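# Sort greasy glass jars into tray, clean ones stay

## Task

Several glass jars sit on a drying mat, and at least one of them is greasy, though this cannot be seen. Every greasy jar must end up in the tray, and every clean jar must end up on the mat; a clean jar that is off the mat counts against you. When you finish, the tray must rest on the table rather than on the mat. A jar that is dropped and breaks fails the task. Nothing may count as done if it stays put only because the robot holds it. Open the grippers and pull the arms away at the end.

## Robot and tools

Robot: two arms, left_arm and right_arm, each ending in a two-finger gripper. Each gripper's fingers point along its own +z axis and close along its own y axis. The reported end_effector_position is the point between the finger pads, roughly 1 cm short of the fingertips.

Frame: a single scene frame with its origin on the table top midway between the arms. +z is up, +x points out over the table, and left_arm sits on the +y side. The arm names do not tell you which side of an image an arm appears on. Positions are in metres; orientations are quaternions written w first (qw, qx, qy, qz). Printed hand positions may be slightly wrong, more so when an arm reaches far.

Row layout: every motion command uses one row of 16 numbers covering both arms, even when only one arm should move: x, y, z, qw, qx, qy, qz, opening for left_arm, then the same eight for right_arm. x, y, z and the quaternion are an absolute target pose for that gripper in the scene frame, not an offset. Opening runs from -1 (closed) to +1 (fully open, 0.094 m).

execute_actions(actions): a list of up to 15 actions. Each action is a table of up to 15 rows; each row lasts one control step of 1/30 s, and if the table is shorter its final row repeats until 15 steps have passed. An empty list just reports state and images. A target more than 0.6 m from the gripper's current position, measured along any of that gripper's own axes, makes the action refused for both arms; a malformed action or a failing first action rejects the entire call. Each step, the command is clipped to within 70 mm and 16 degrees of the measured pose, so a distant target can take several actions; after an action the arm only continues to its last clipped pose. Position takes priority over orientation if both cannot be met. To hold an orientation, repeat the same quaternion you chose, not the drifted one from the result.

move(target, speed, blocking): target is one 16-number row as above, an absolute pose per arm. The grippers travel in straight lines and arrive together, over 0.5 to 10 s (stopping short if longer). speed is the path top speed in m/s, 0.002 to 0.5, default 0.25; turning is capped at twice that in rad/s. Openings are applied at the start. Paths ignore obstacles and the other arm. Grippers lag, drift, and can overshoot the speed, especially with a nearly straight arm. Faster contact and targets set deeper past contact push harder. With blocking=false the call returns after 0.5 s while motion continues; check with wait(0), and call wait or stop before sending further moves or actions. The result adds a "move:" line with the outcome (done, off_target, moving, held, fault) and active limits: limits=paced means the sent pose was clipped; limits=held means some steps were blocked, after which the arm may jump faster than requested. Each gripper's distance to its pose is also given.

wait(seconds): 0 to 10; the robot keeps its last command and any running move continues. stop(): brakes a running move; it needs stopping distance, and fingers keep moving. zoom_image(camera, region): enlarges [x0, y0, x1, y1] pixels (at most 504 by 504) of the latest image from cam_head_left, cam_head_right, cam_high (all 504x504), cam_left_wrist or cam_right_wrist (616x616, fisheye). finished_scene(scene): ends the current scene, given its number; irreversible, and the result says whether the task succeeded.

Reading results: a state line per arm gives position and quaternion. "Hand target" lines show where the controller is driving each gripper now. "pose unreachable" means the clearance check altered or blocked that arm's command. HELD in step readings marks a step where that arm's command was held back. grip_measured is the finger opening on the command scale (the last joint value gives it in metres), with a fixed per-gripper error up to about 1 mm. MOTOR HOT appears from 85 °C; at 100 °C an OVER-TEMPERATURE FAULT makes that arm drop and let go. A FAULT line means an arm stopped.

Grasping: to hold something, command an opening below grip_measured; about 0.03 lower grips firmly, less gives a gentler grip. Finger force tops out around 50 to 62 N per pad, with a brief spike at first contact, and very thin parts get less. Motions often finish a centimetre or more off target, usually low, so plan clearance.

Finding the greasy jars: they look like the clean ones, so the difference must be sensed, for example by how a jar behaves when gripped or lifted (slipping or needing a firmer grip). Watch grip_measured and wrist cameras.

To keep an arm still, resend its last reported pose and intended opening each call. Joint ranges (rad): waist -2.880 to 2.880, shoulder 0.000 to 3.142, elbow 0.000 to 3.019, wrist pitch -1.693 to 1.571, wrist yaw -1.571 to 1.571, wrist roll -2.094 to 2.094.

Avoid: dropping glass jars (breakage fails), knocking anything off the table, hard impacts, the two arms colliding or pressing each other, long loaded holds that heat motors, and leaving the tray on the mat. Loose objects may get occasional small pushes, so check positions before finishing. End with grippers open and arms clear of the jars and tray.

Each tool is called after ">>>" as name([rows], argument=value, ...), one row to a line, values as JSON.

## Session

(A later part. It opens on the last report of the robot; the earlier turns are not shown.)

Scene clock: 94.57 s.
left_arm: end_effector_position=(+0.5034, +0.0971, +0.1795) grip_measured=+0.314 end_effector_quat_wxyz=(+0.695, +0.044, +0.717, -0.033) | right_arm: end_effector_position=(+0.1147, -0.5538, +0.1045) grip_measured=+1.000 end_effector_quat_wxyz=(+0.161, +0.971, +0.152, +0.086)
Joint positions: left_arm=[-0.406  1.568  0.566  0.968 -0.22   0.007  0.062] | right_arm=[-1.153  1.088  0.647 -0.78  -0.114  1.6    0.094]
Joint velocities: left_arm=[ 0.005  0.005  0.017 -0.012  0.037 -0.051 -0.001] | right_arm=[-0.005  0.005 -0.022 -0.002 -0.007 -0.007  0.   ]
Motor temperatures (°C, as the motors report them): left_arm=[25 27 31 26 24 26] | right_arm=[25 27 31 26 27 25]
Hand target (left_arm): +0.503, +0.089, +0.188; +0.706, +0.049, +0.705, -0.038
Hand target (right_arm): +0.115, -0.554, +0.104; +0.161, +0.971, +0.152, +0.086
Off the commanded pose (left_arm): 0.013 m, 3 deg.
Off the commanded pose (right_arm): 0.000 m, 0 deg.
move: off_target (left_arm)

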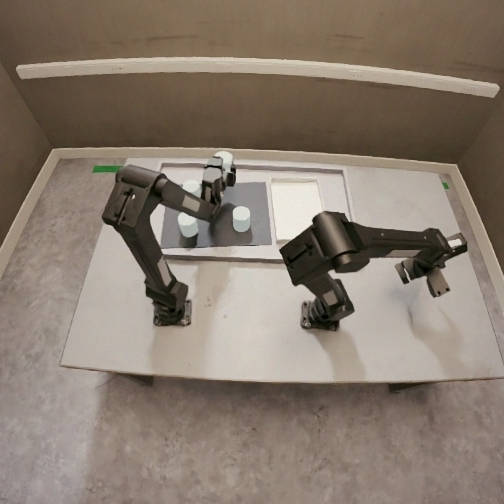

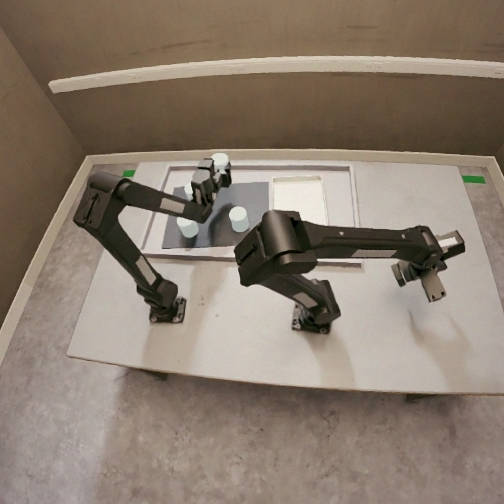

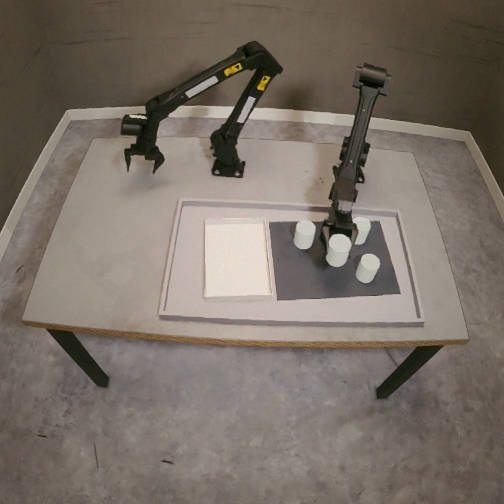

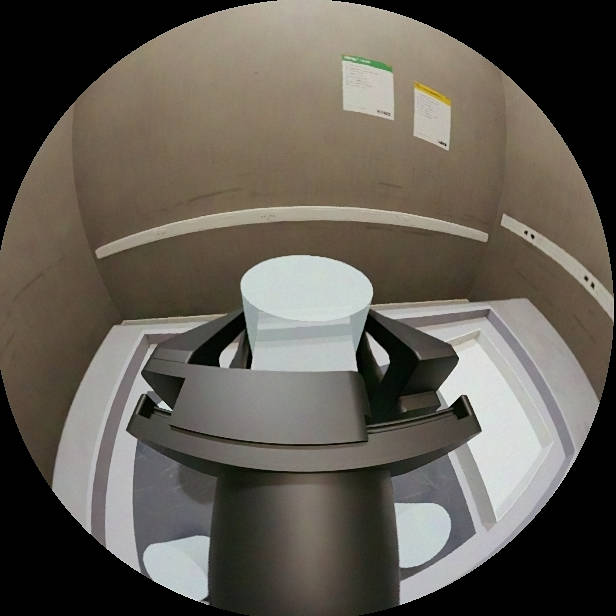

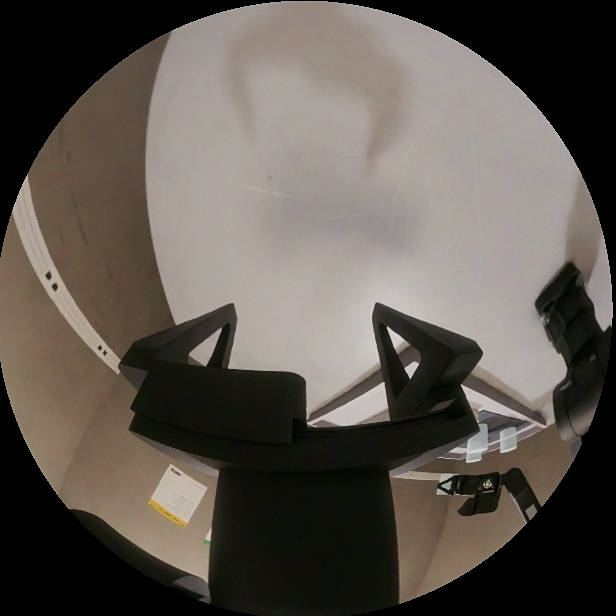

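>>> move(target=[0.49,0.088,0.105,0.705,0.049,0.705,-0.049,0.26,0.1147,-0.5538,0.1045,0.161,0.971,0.152,0.086,1], speed=0.1)

>>> zoom_image(camera="cam_high", region=[260, 170, 420, 310])

>>> zoom_image(camera="cam_head_left", region=[140, 140, 300, 270])

Scene clock: 95.87 s.
left_arm: end_effector_position=(+0.4923, +0.0964, +0.0950) grip_measured=+0.314 end_effector_quat_wxyz=(+0.694, +0.048, +0.717, -0.037) | right_arm: end_effector_position=(+0.1147, -0.5538, +0.1045) grip_measured=+1.000 end_effector_quat_wxyz=(+0.161, +0.971, +0.152, +0.086)
Joint positions: left_arm=[-0.413  1.857  0.524  1.3   -0.214  0.007  0.062] | right_arm=[-1.153  1.088  0.647 -0.78  -0.114  1.6    0.094]
Joint velocities: left_arm=[ 0.015 -0.015  0.002 -0.002 -0.022  0.007 -0.   ] | right_arm=[-0.015 -0.015  0.007 -0.017 -0.007  0.066  0.   ]
Motor temperatures (°C, as the motors report them): left_arm=[25 27 31 26 24 26] | right_arm=[25 27 31 26 27 25]
Hand target (left_arm): +0.491, +0.088, +0.104; +0.705, +0.049, +0.706, -0.049
Hand target (right_arm): +0.115, -0.554, +0.104; +0.161, +0.971, +0.152, +0.086
Off the commanded pose (left_arm): 0.013 m, 2 deg.
Off the commanded pose (right_arm): 0.000 m, 0 deg.
move: off_target (left_arm)

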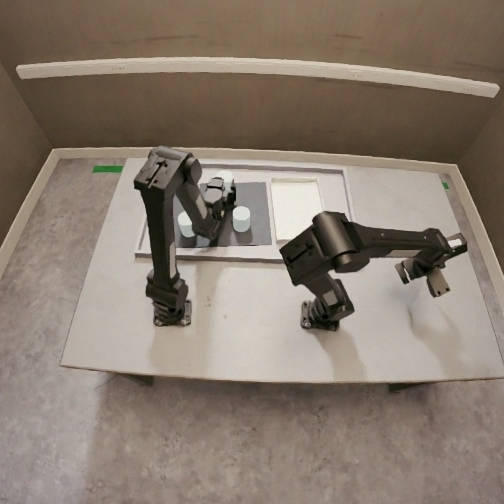

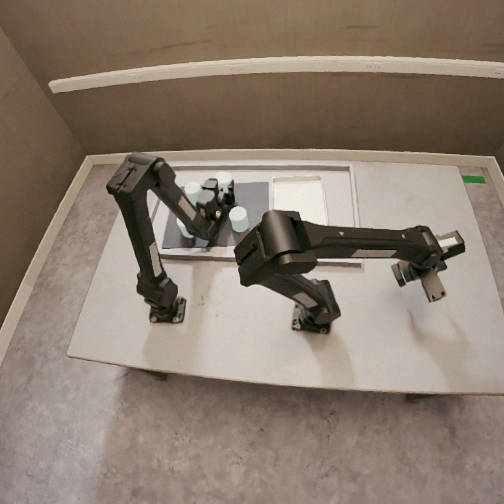

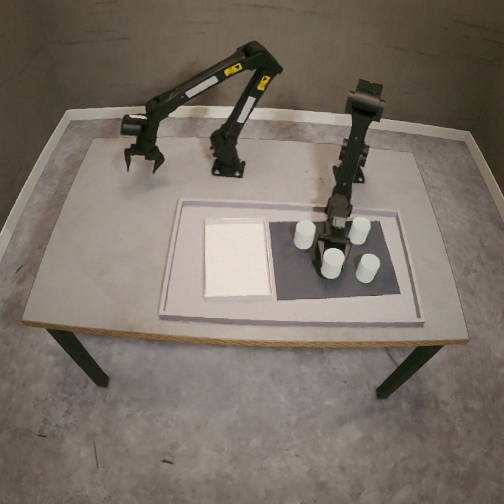

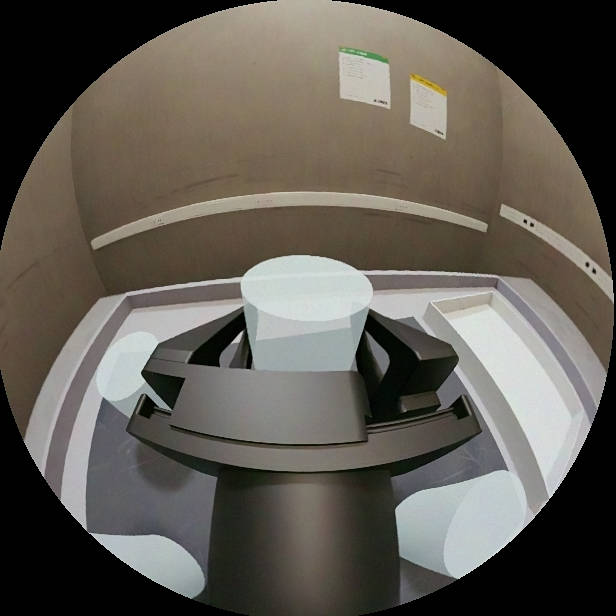

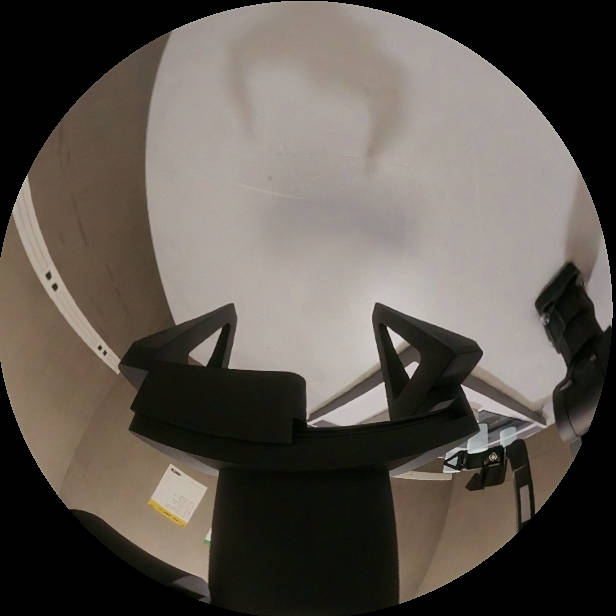

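Region (260, 170, 420, 310) of cam_high's 504x504 image, scaled by 3.150, with more detail than that image has; it fills the top 441 rows of this view, and the rest is white.

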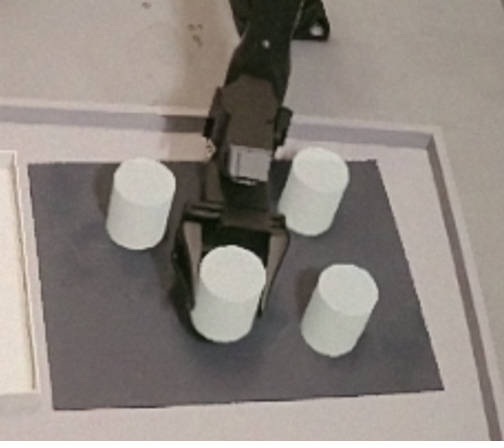

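Region (140, 140, 300, 270) of cam_head_left's 504x504 image, scaled by 3.150, with more detail than that image has; it fills the top 410 rows of this view, and the rest is white.

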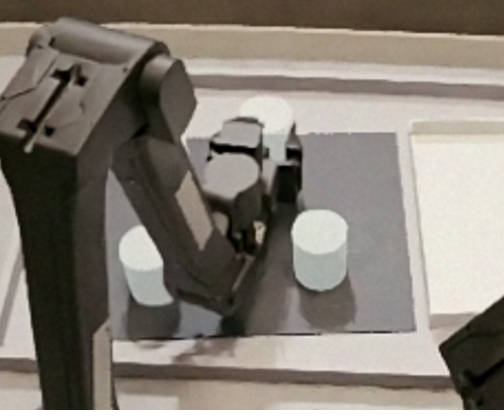

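>>> move(target=[0.49,0.088,0.080,0.717,0.048,0.693,-0.050,0.26,0.1147,-0.5538,0.1045,0.161,0.971,0.152,0.086,1], speed=0.04)

>>> zoom_image(camera="cam_right_wrist", region=[400, 390, 560, 510])

>>> zoom_image(camera="cam_high", region=[280, 200, 400, 300])

Scene clock: 97.17 s.
left_arm: end_effector_position=(+0.4876, +0.0980, +0.0713) grip_measured=+0.314 end_effector_quat_wxyz=(+0.705, +0.045, +0.707, -0.040) | right_arm: end_effector_position=(+0.1147, -0.5538, +0.1045) grip_measured=+1.000 end_effector_quat_wxyz=(+0.161, +0.971, +0.152, +0.086)
Joint positions: left_arm=[-0.413  1.977  0.524  1.45  -0.214  0.007  0.062] | right_arm=[-1.153  1.088  0.647 -0.78  -0.114  1.6    0.094]
Joint velocities: left_arm=[ 0.005  0.005  0.012  0.022  0.022 -0.022 -0.001] | right_arm=[-0.005 -0.005  0.002 -0.017  0.007  0.066  0.   ]
Motor temperatures (°C, as the motors report them): left_arm=[25 27 31 26 24 26] | right_arm=[25 27 31 26 27 25]
Hand target (left_arm): +0.490, +0.088, +0.080; +0.717, +0.048, +0.693, -0.050
Hand target (right_arm): +0.115, -0.554, +0.104; +0.161, +0.971, +0.152, +0.086
Off the commanded pose (left_arm): 0.013 m, 2 deg.
Off the commanded pose (right_arm): 0.000 m, 0 deg.
move: off_target (left_arm)

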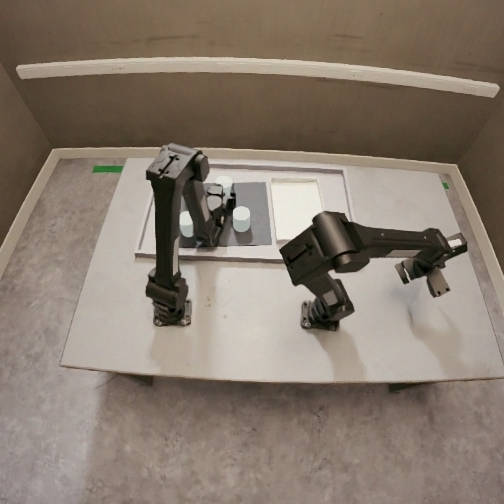

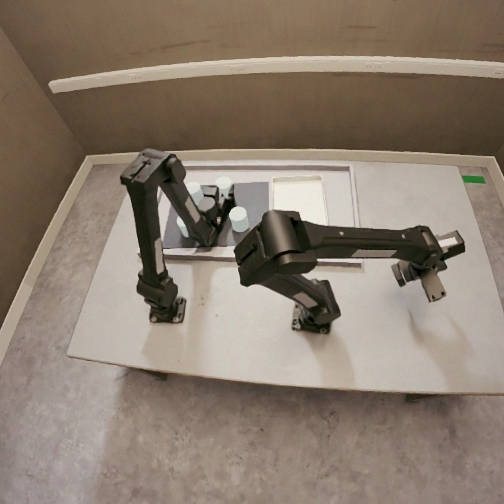

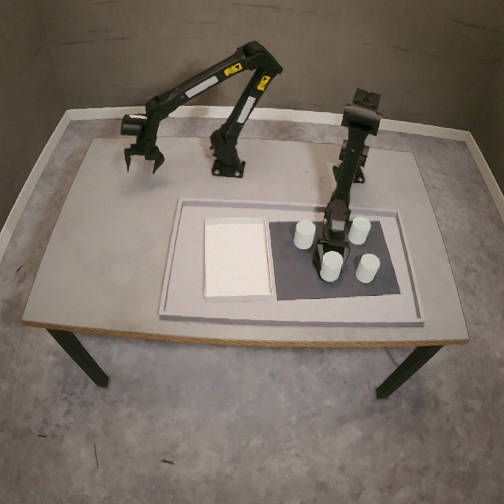

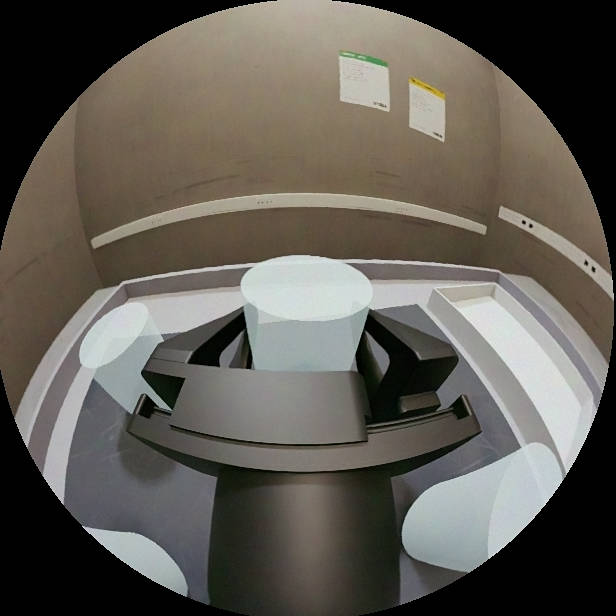

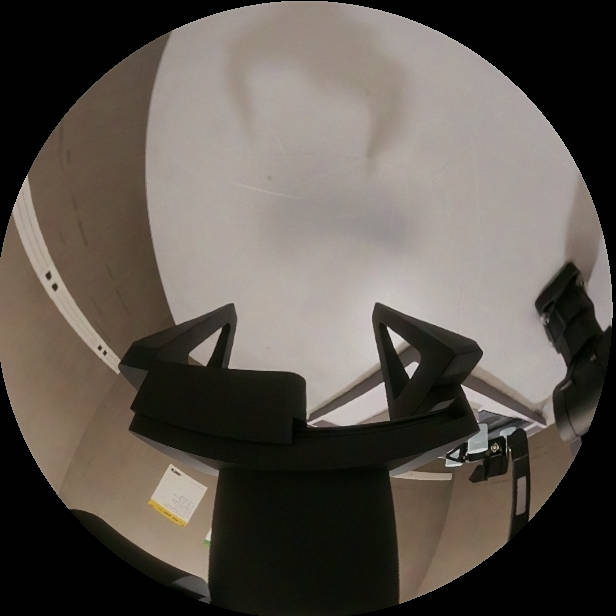

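Region (400, 390, 560, 510) of cam_right_wrist's 616x616 image, scaled by 3.150, with more detail than that image has; it fills the top 378 rows of this view, and the rest is white.

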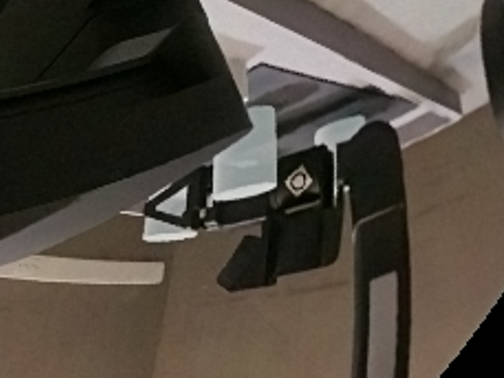

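Region (280, 200, 400, 300) of cam_high's 504x504 image, scaled by 4.200, with more detail than that image has.

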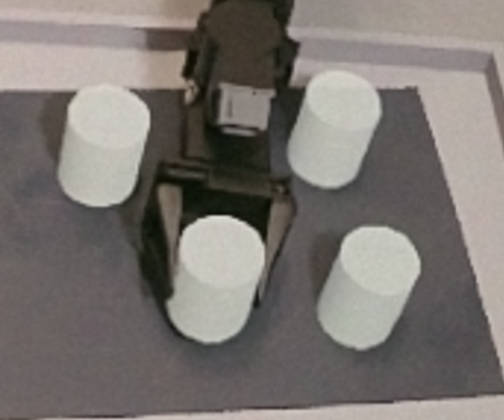

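>>> execute_actions([
  [[0.49,0.088,0.078,0.717,0.048,0.693,-0.050,0.26,0.1147,-0.5538,0.1045,0.161,0.971,0.152,0.086,1],[0.49,0.088,0.078,0.717,0.048,0.693,-0.050,0.26,0.1147,-0.5538,0.1045,0.161,0.971,0.152,0.086,1],[0.49,0.088,0.078,0.717,0.048,0.693,-0.050,0.26,0.1147,-0.5538,0.1045,0.161,0.971,0.152,0.086,1],[0.49,0.088,0.077,0.717,0.048,0.693,-0.050,0.26,0.1147,-0.5538,0.1045,0.161,0.971,0.152,0.086,1],[0.49,0.088,0.077,0.717,0.048,0.693,-0.050,0.26,0.1147,-0.5538,0.1045,0.161,0.971,0.152,0.086,1],[0.49,0.088,0.076,0.717,0.048,0.693,-0.050,0.26,0.1147,-0.5538,0.1045,0.161,0.971,0.152,0.086,1]],
  [[0.49,0.088,0.075,0.717,0.048,0.693,-0.050,0.26,0.1147,-0.5538,0.1045,0.161,0.971,0.152,0.086,1],[0.49,0.088,0.075,0.717,0.048,0.693,-0.050,0.26,0.1147,-0.5538,0.1045,0.161,0.971,0.152,0.086,1],[0.49,0.088,0.074,0.717,0.048,0.693,-0.050,0.26,0.1147,-0.5538,0.1045,0.161,0.971,0.152,0.086,1],[0.49,0.088,0.074,0.717,0.048,0.693,-0.050,0.26,0.1147,-0.5538,0.1045,0.161,0.971,0.152,0.086,1],[0.49,0.088,0.073,0.717,0.048,0.693,-0.050,0.26,0.1147,-0.5538,0.1045,0.161,0.971,0.152,0.086,1],[0.49,0.088,0.072,0.717,0.048,0.693,-0.050,0.26,0.1147,-0.5538,0.1045,0.161,0.971,0.152,0.086,1]],
  [[0.49,0.088,0.071,0.717,0.048,0.693,-0.050,0.26,0.1147,-0.5538,0.1045,0.161,0.971,0.152,0.086,1],[0.49,0.088,0.071,0.717,0.048,0.693,-0.050,0.26,0.1147,-0.5538,0.1045,0.161,0.971,0.152,0.086,1],[0.49,0.088,0.070,0.717,0.048,0.693,-0.050,0.26,0.1147,-0.5538,0.1045,0.161,0.971,0.152,0.086,1],[0.49,0.088,0.070,0.717,0.048,0.693,-0.050,0.26,0.1147,-0.5538,0.1045,0.161,0.971,0.152,0.086,1],[0.49,0.088,0.069,0.717,0.048,0.693,-0.050,0.26,0.1147,-0.5538,0.1045,0.161,0.971,0.152,0.086,1],[0.49,0.088,0.068,0.717,0.048,0.693,-0.050,0.26,0.1147,-0.5538,0.1045,0.161,0.971,0.152,0.086,1]],
])

Scene clock: 99.00 s.
left_arm: end_effector_position=(+0.4850, +0.0989, +0.0589) grip_measured=+0.314 end_effector_quat_wxyz=(+0.703, +0.046, +0.708, -0.039) | right_arm: end_effector_position=(+0.1147, -0.5538, +0.1045) grip_measured=+1.000 end_effector_quat_wxyz=(+0.161, +0.971, +0.152, +0.086)
Joint positions: left_arm=[-0.413  2.021  0.524  1.489 -0.214  0.007  0.062] | right_arm=[-1.153  1.088  0.647 -0.78  -0.114  1.6    0.094]
Joint velocities: left_arm=[-0.005  0.015  0.002  0.002 -0.022 -0.051 -0.001] | right_arm=[ 0.005 -0.024 -0.007 -0.002  0.007  0.007  0.   ]
Motor temperatures (°C, as the motors report them): left_arm=[25 27 31 26 24 26] | right_arm=[25 27 31 26 27 25]
Hand target (left_arm): +0.489, +0.088, +0.068; +0.717, +0.048, +0.693, -0.050
Hand target (right_arm): +0.115, -0.554, +0.104; +0.161, +0.971, +0.152, +0.086
Off the commanded pose (left_arm): 0.015 m, 3 deg.
Off the commanded pose (right_arm): 0.000 m, 0 deg.
Step readings (end_effector_position; steps 1 to 15: 1st action; 16 to 30: 2nd action; 31 to 45: 3rd action):
0: left_arm (+0.4876, +0.0980, +0.0714) | right_arm (+0.1147, -0.5538, +0.1045)
1: left_arm (+0.4876, +0.0980, +0.0715) | right_arm (+0.1147, -0.5538, +0.1045)
2: left_arm (+0.4876, +0.0980, +0.0718) | right_arm (+0.1147, -0.5538, +0.1045)
4: left_arm (+0.4875, +0.0980, +0.0719) | right_arm (+0.1147, -0.5538, +0.1045)
8: left_arm (+0.4872, +0.0982, +0.0703) | right_arm (+0.1147, -0.5538, +0.1045)
15: left_arm (+0.4870, +0.0982, +0.0685) | right_arm (+0.1147, -0.5538, +0.1045)
16: left_arm (+0.4869, +0.0982, +0.0684) | right_arm (+0.1147, -0.5538, +0.1045)
17: left_arm (+0.4869, +0.0982, +0.0686) | right_arm (+0.1147, -0.5538, +0.1045)
19: left_arm (+0.4868, +0.0983, +0.0684) | right_arm (+0.1147, -0.5538, +0.1045)
23: left_arm (+0.4863, +0.0985, +0.0658) | right_arm (+0.1147, -0.5538, +0.1045)
30: left_arm (+0.4860, +0.0986, +0.0635) | right_arm (+0.1147, -0.5538, +0.1045)
31: left_arm (+0.4860, +0.0986, +0.0635) | right_arm (+0.1147, -0.5538, +0.1045)
32: left_arm (+0.4860, +0.0986, +0.0638) | right_arm (+0.1147, -0.5538, +0.1045)
34: left_arm (+0.4859, +0.0986, +0.0638) | right_arm (+0.1147, -0.5538, +0.1045)
38: left_arm (+0.4853, +0.0988, +0.0613) | right_arm (+0.1147, -0.5538, +0.1045)
45: end_effector_position above

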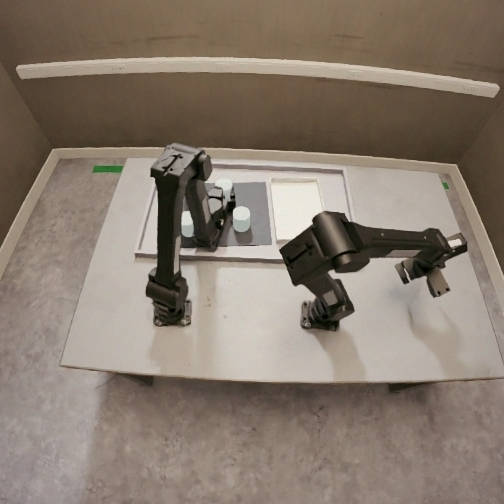

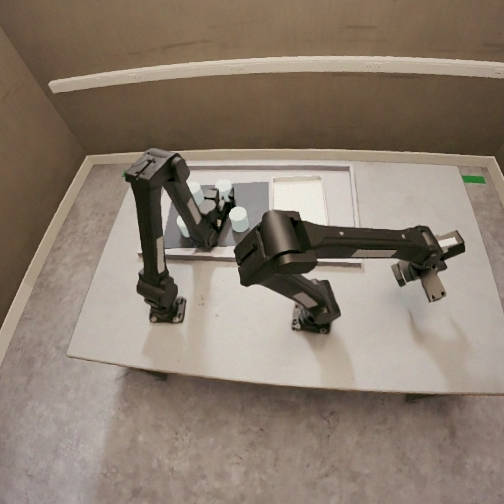

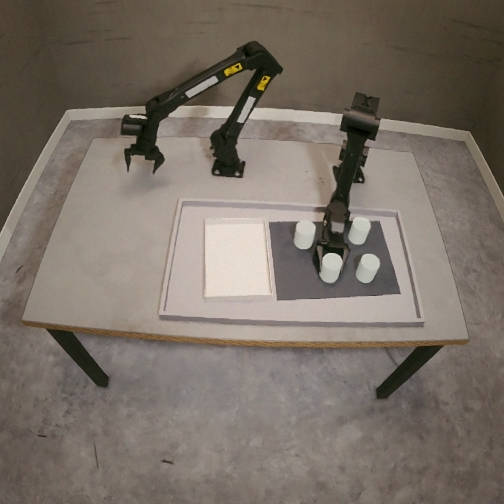

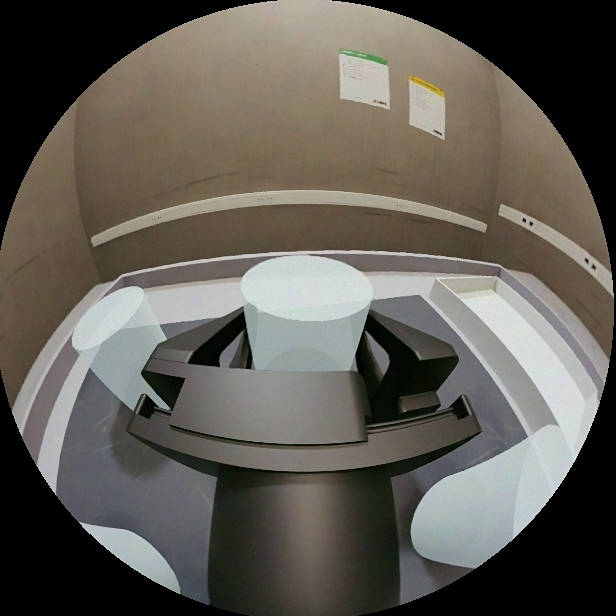

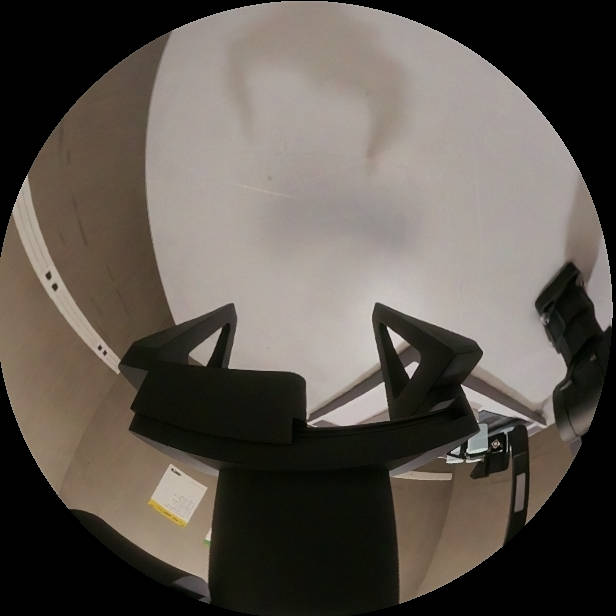

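No contact yet; continue.

>>> execute_actions([
  [[0.49,0.088,0.067,0.717,0.048,0.693,-0.050,0.26,0.1147,-0.5538,0.1045,0.161,0.971,0.152,0.086,1],[0.49,0.088,0.067,0.717,0.048,0.693,-0.050,0.26,0.1147,-0.5538,0.1045,0.161,0.971,0.152,0.086,1],[0.49,0.088,0.066,0.717,0.048,0.693,-0.050,0.26,0.1147,-0.5538,0.1045,0.161,0.971,0.152,0.086,1],[0.49,0.088,0.066,0.717,0.048,0.693,-0.050,0.26,0.1147,-0.5538,0.1045,0.161,0.971,0.152,0.086,1],[0.49,0.088,0.065,0.717,0.048,0.693,-0.050,0.26,0.1147,-0.5538,0.1045,0.161,0.971,0.152,0.086,1],[0.49,0.088,0.064,0.717,0.048,0.693,-0.050,0.26,0.1147,-0.5538,0.1045,0.161,0.971,0.152,0.086,1]],
  [[0.49,0.088,0.063,0.717,0.048,0.693,-0.050,0.26,0.1147,-0.5538,0.1045,0.161,0.971,0.152,0.086,1],[0.49,0.088,0.063,0.717,0.048,0.693,-0.050,0.26,0.1147,-0.5538,0.1045,0.161,0.971,0.152,0.086,1],[0.49,0.088,0.062,0.717,0.048,0.693,-0.050,0.26,0.1147,-0.5538,0.1045,0.161,0.971,0.152,0.086,1],[0.49,0.088,0.062,0.717,0.048,0.693,-0.050,0.26,0.1147,-0.5538,0.1045,0.161,0.971,0.152,0.086,1],[0.49,0.088,0.061,0.717,0.048,0.693,-0.050,0.26,0.1147,-0.5538,0.1045,0.161,0.971,0.152,0.086,1],[0.49,0.088,0.060,0.717,0.048,0.693,-0.050,0.26,0.1147,-0.5538,0.1045,0.161,0.971,0.152,0.086,1]],
])

>>> zoom_image(camera="cam_high", region=[280, 200, 400, 300])

Scene clock: 100.20 s.
left_arm: end_effector_position=(+0.4855, +0.0987, +0.0545) grip_measured=+0.314 end_effector_quat_wxyz=(+0.706, +0.045, +0.705, -0.040) | right_arm: end_effector_position=(+0.1147, -0.5538, +0.1045) grip_measured=+1.000 end_effector_quat_wxyz=(+0.161, +0.971, +0.152, +0.086)
Joint positions: left_arm=[-0.413  2.047  0.53   1.517 -0.214  0.007  0.062] | right_arm=[-1.153  1.088  0.647 -0.78  -0.114  1.6    0.094]
Joint velocities: left_arm=[-0.024  0.005 -0.012  0.012 -0.022 -0.037  0.001] | right_arm=[ 0.005  0.005 -0.022 -0.017 -0.037 -0.007  0.   ]
Motor temperatures (°C, as the motors report them): left_arm=[25 27 31 26 24 26] | right_arm=[25 27 31 26 27 25]
Hand target (left_arm): +0.489, +0.088, +0.060; +0.717, +0.048, +0.693, -0.050
Hand target (right_arm): +0.115, -0.554, +0.104; +0.161, +0.971, +0.152, +0.086
Off the commanded pose (left_arm): 0.013 m, 2 deg.
Off the commanded pose (right_arm): 0.000 m, 0 deg.
Step readings (end_effector_position; steps 1 to 15: 1st action; 16 to 30: 2nd action):
0: left_arm (+0.4850, +0.0989, +0.0590) | right_arm (+0.1147, -0.5538, +0.1045)
1: left_arm (+0.4850, +0.0989, +0.0591) | right_arm (+0.1147, -0.5538, +0.1045)
2: left_arm (+0.4850, +0.0989, +0.0591) | right_arm (+0.1147, -0.5538, +0.1045)
4: left_arm (+0.4849, +0.0990, +0.0591) | right_arm (+0.1147, -0.5538, +0.1045)
8: left_arm (+0.4848, +0.0990, +0.0570) | right_arm (+0.1147, -0.5538, +0.1045)
15: left_arm (+0.4849, +0.0989, +0.0550) | right_arm (+0.1147, -0.5538, +0.1045)
16: left_arm (+0.4849, +0.0989, +0.0552) | right_arm (+0.1147, -0.5538, +0.1045)
17: left_arm (+0.4849, +0.0990, +0.0553) | right_arm (+0.1147, -0.5538, +0.1045)
19: left_arm (+0.4848, +0.0990, +0.0553) | right_arm (+0.1147, -0.5538, +0.1045)
23: left_arm (+0.4852, +0.0988, +0.0545) | right_arm (+0.1147, -0.5538, +0.1045)
30: end_effector_position above

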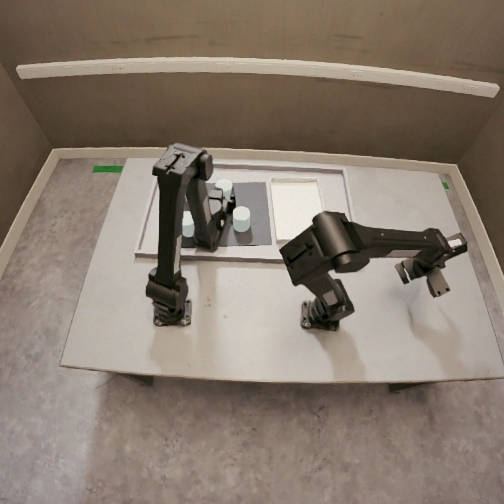

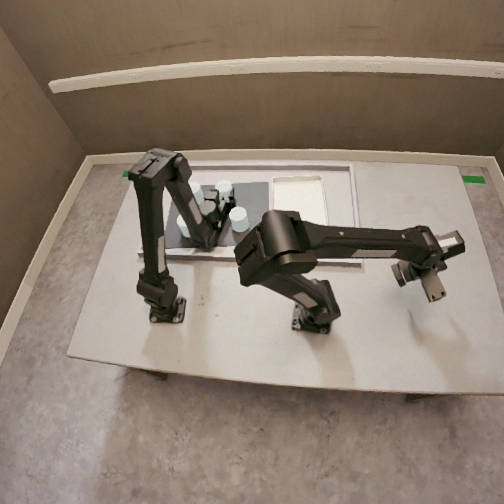

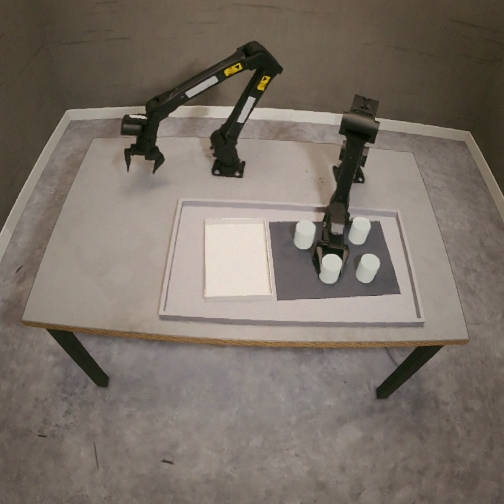

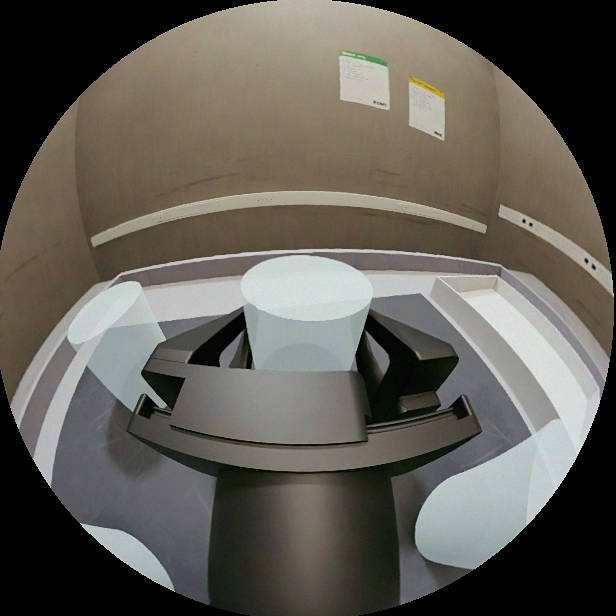

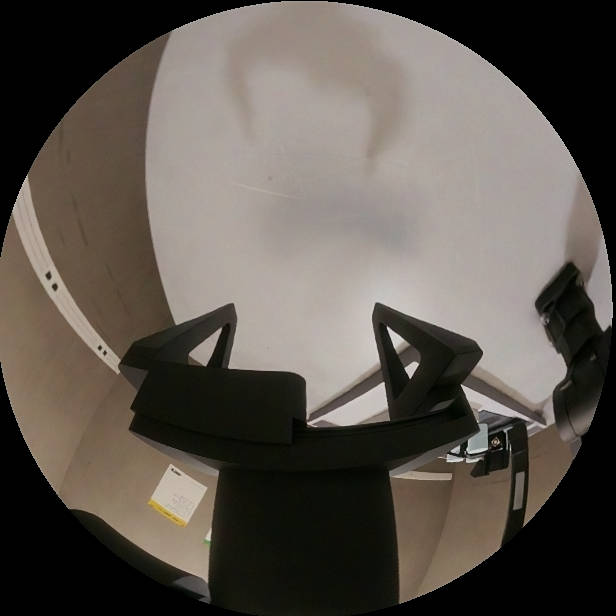

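Region (280, 200, 400, 300) of cam_high's 504x504 image, scaled by 4.200, with more detail than that image has.

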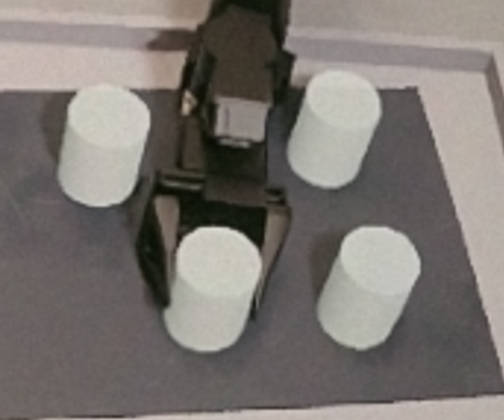

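>>> execute_actions([
  [[0.49,0.090,0.063,0.717,0.048,0.693,-0.050,0.33,0.1147,-0.5538,0.1045,0.161,0.971,0.152,0.086,1],[0.49,0.090,0.063,0.717,0.048,0.693,-0.050,0.33,0.1147,-0.5538,0.1045,0.161,0.971,0.152,0.086,1],[0.49,0.090,0.063,0.717,0.048,0.693,-0.050,0.34,0.1147,-0.5538,0.1045,0.161,0.971,0.152,0.086,1],[0.49,0.090,0.063,0.717,0.048,0.693,-0.050,0.36,0.1147,-0.5538,0.1045,0.161,0.971,0.152,0.086,1],[0.49,0.090,0.063,0.717,0.048,0.693,-0.050,0.8,0.1147,-0.5538,0.1045,0.161,0.971,0.152,0.086,1]],
])

>>> move(target=[0.47,0.095,0.17,0.717,0.048,0.693,-0.050,0.8,0.1147,-0.5538,0.1045,0.161,0.971,0.152,0.086,1], speed=0.12)

Scene clock: 100.83 s.
left_arm: end_effector_position=(+0.4854, +0.0980, +0.0545) grip_measured=+0.798 end_effector_quat_wxyz=(+0.706, +0.046, +0.705, -0.042) | right_arm: end_effector_position=(+0.1147, -0.5538, +0.1045) grip_measured=+1.000 end_effector_quat_wxyz=(+0.161, +0.971, +0.152, +0.086)
Joint positions: left_arm=[-0.413  2.047  0.53   1.517 -0.21   0.007  0.084] | right_arm=[-1.153  1.088  0.647 -0.78  -0.114  1.6    0.094]
Joint velocities: left_arm=[-0.005 -0.005 -0.022  0.012  0.037  0.007  0.001] | right_arm=[ 0.005  0.005 -0.017 -0.007  0.007 -0.051  0.   ]
Motor temperatures (°C, as the motors report them): left_arm=[25 27 31 26 24 26] | right_arm=[25 27 31 26 27 25]
Hand target (left_arm): +0.490, +0.090, +0.063; +0.717, +0.048, +0.693, -0.050
Hand target (right_arm): +0.115, -0.554, +0.104; +0.161, +0.971, +0.152, +0.086
Off the commanded pose (left_arm): 0.013 m, 2 deg.
Off the commanded pose (right_arm): 0.000 m, 0 deg.
Step readings (end_effector_position):
0: left_arm (+0.4855, +0.0987, +0.0545) | right_arm (+0.1147, -0.5538, +0.1045)
1: left_arm (+0.4855, +0.0985, +0.0545) | right_arm (+0.1147, -0.5538, +0.1045)
2: left_arm (+0.4855, +0.0984, +0.0545) | right_arm (+0.1147, -0.5538, +0.1045)
4: left_arm (+0.4855, +0.0983, +0.0545) | right_arm (+0.1147, -0.5538, +0.1045)
8: left_arm (+0.4854, +0.0980, +0.0545) | right_arm (+0.1147, -0.5538, +0.1045)
15: end_effector_position above

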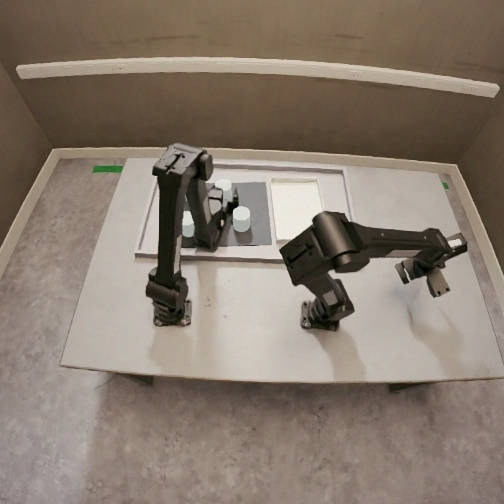

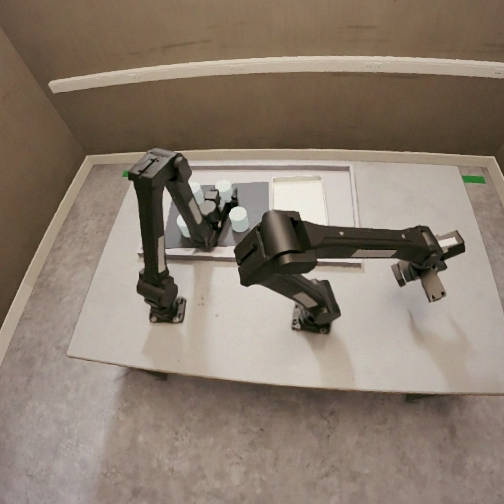

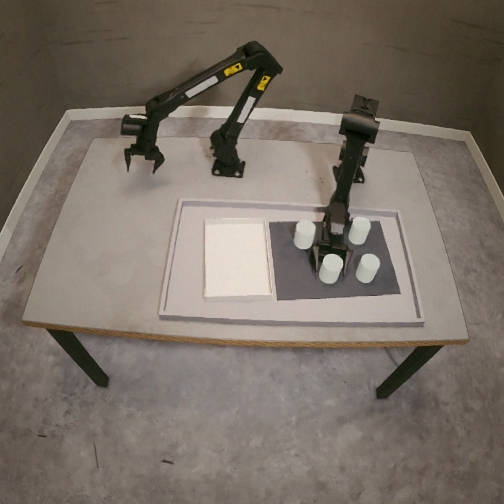

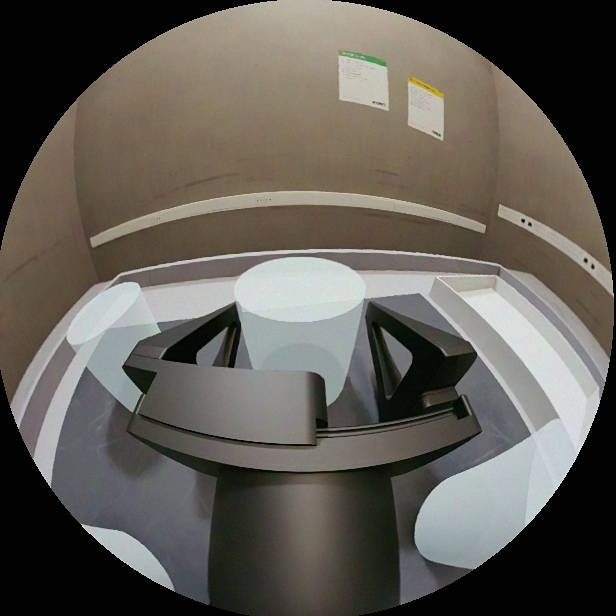

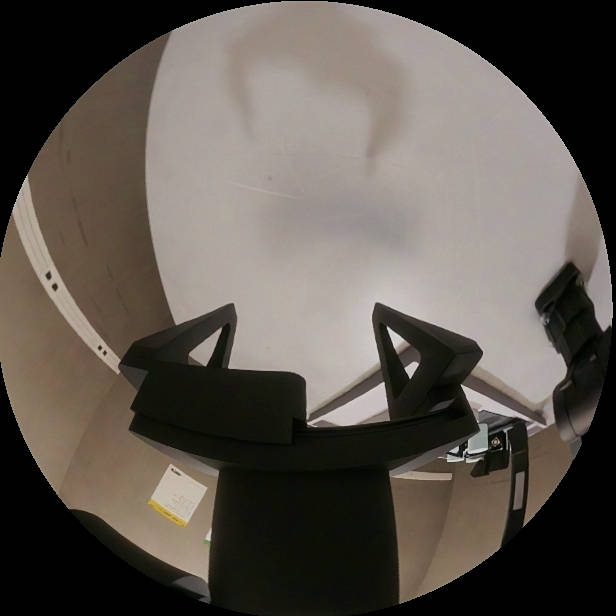

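Scene clock: 102.27 s.
left_arm: end_effector_position=(+0.4715, +0.1029, +0.1701) grip_measured=+0.798 end_effector_quat_wxyz=(+0.719, +0.043, +0.693, -0.045) | right_arm: end_effector_position=(+0.1147, -0.5538, +0.1045) grip_measured=+1.000 end_effector_quat_wxyz=(+0.161, +0.971, +0.152, +0.086)
Joint positions: left_arm=[-0.413  1.598  0.465  1.171 -0.21   0.007  0.084] | right_arm=[-1.153  1.088  0.647 -0.78  -0.114  1.6    0.094]
Joint velocities: left_arm=[ 0.005 -0.005 -0.012 -0.002 -0.066 -0.007 -0.001] | right_arm=[-0.005 -0.015  0.002 -0.017 -0.007  0.007  0.   ]
Motor temperatures (°C, as the motors report them): left_arm=[25 27 30 26 24 26] | right_arm=[25 27 31 26 27 25]
Hand target (left_arm): +0.468, +0.096, +0.171; +0.717, +0.048, +0.693, -0.050
Hand target (right_arm): +0.115, -0.554, +0.104; +0.161, +0.971, +0.152, +0.086
Off the commanded pose (left_arm): 0.008 m, 1 deg.
Off the commanded pose (right_arm): 0.000 m, 0 deg.
move: done

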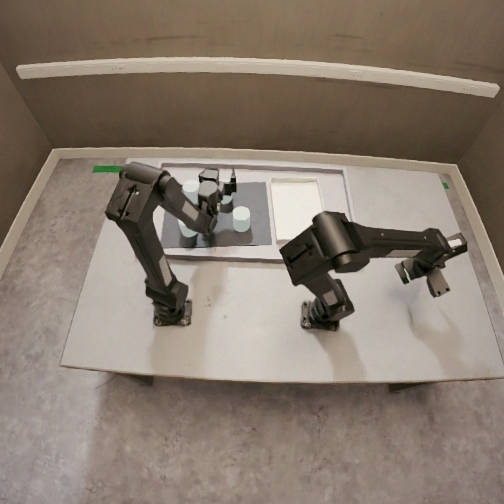

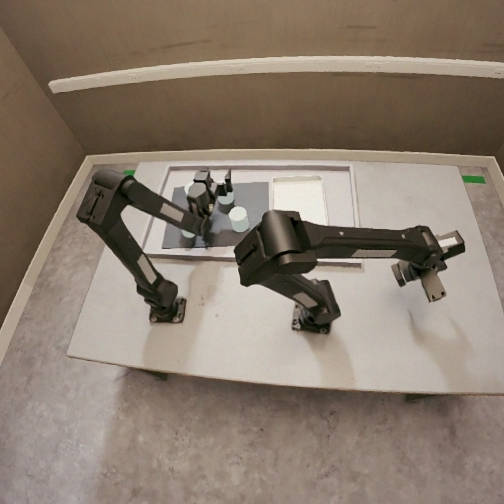

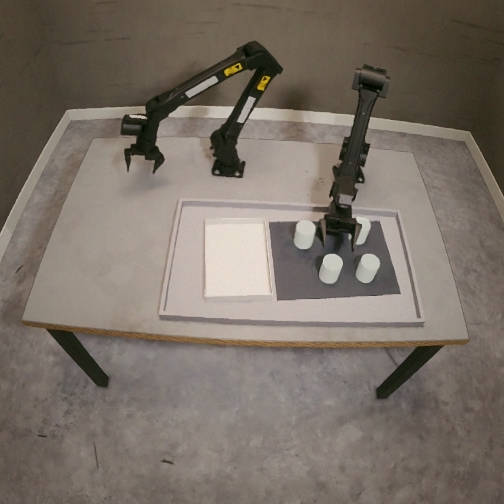

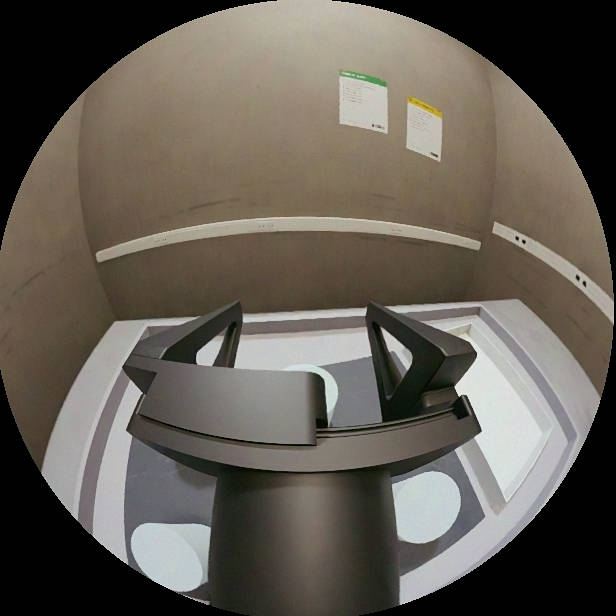

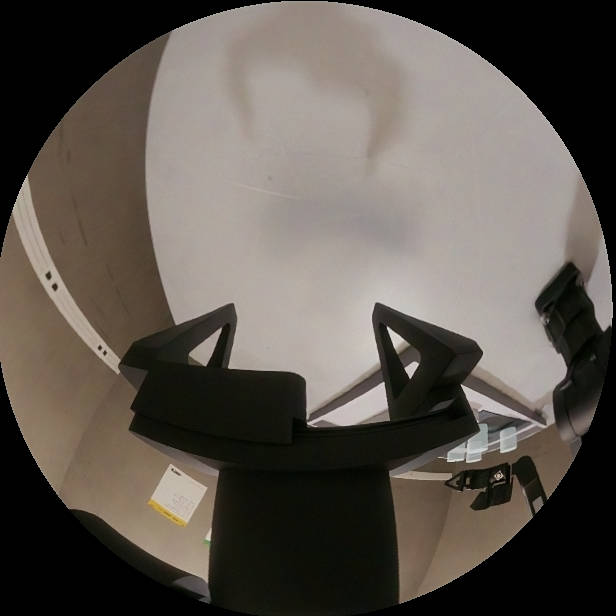

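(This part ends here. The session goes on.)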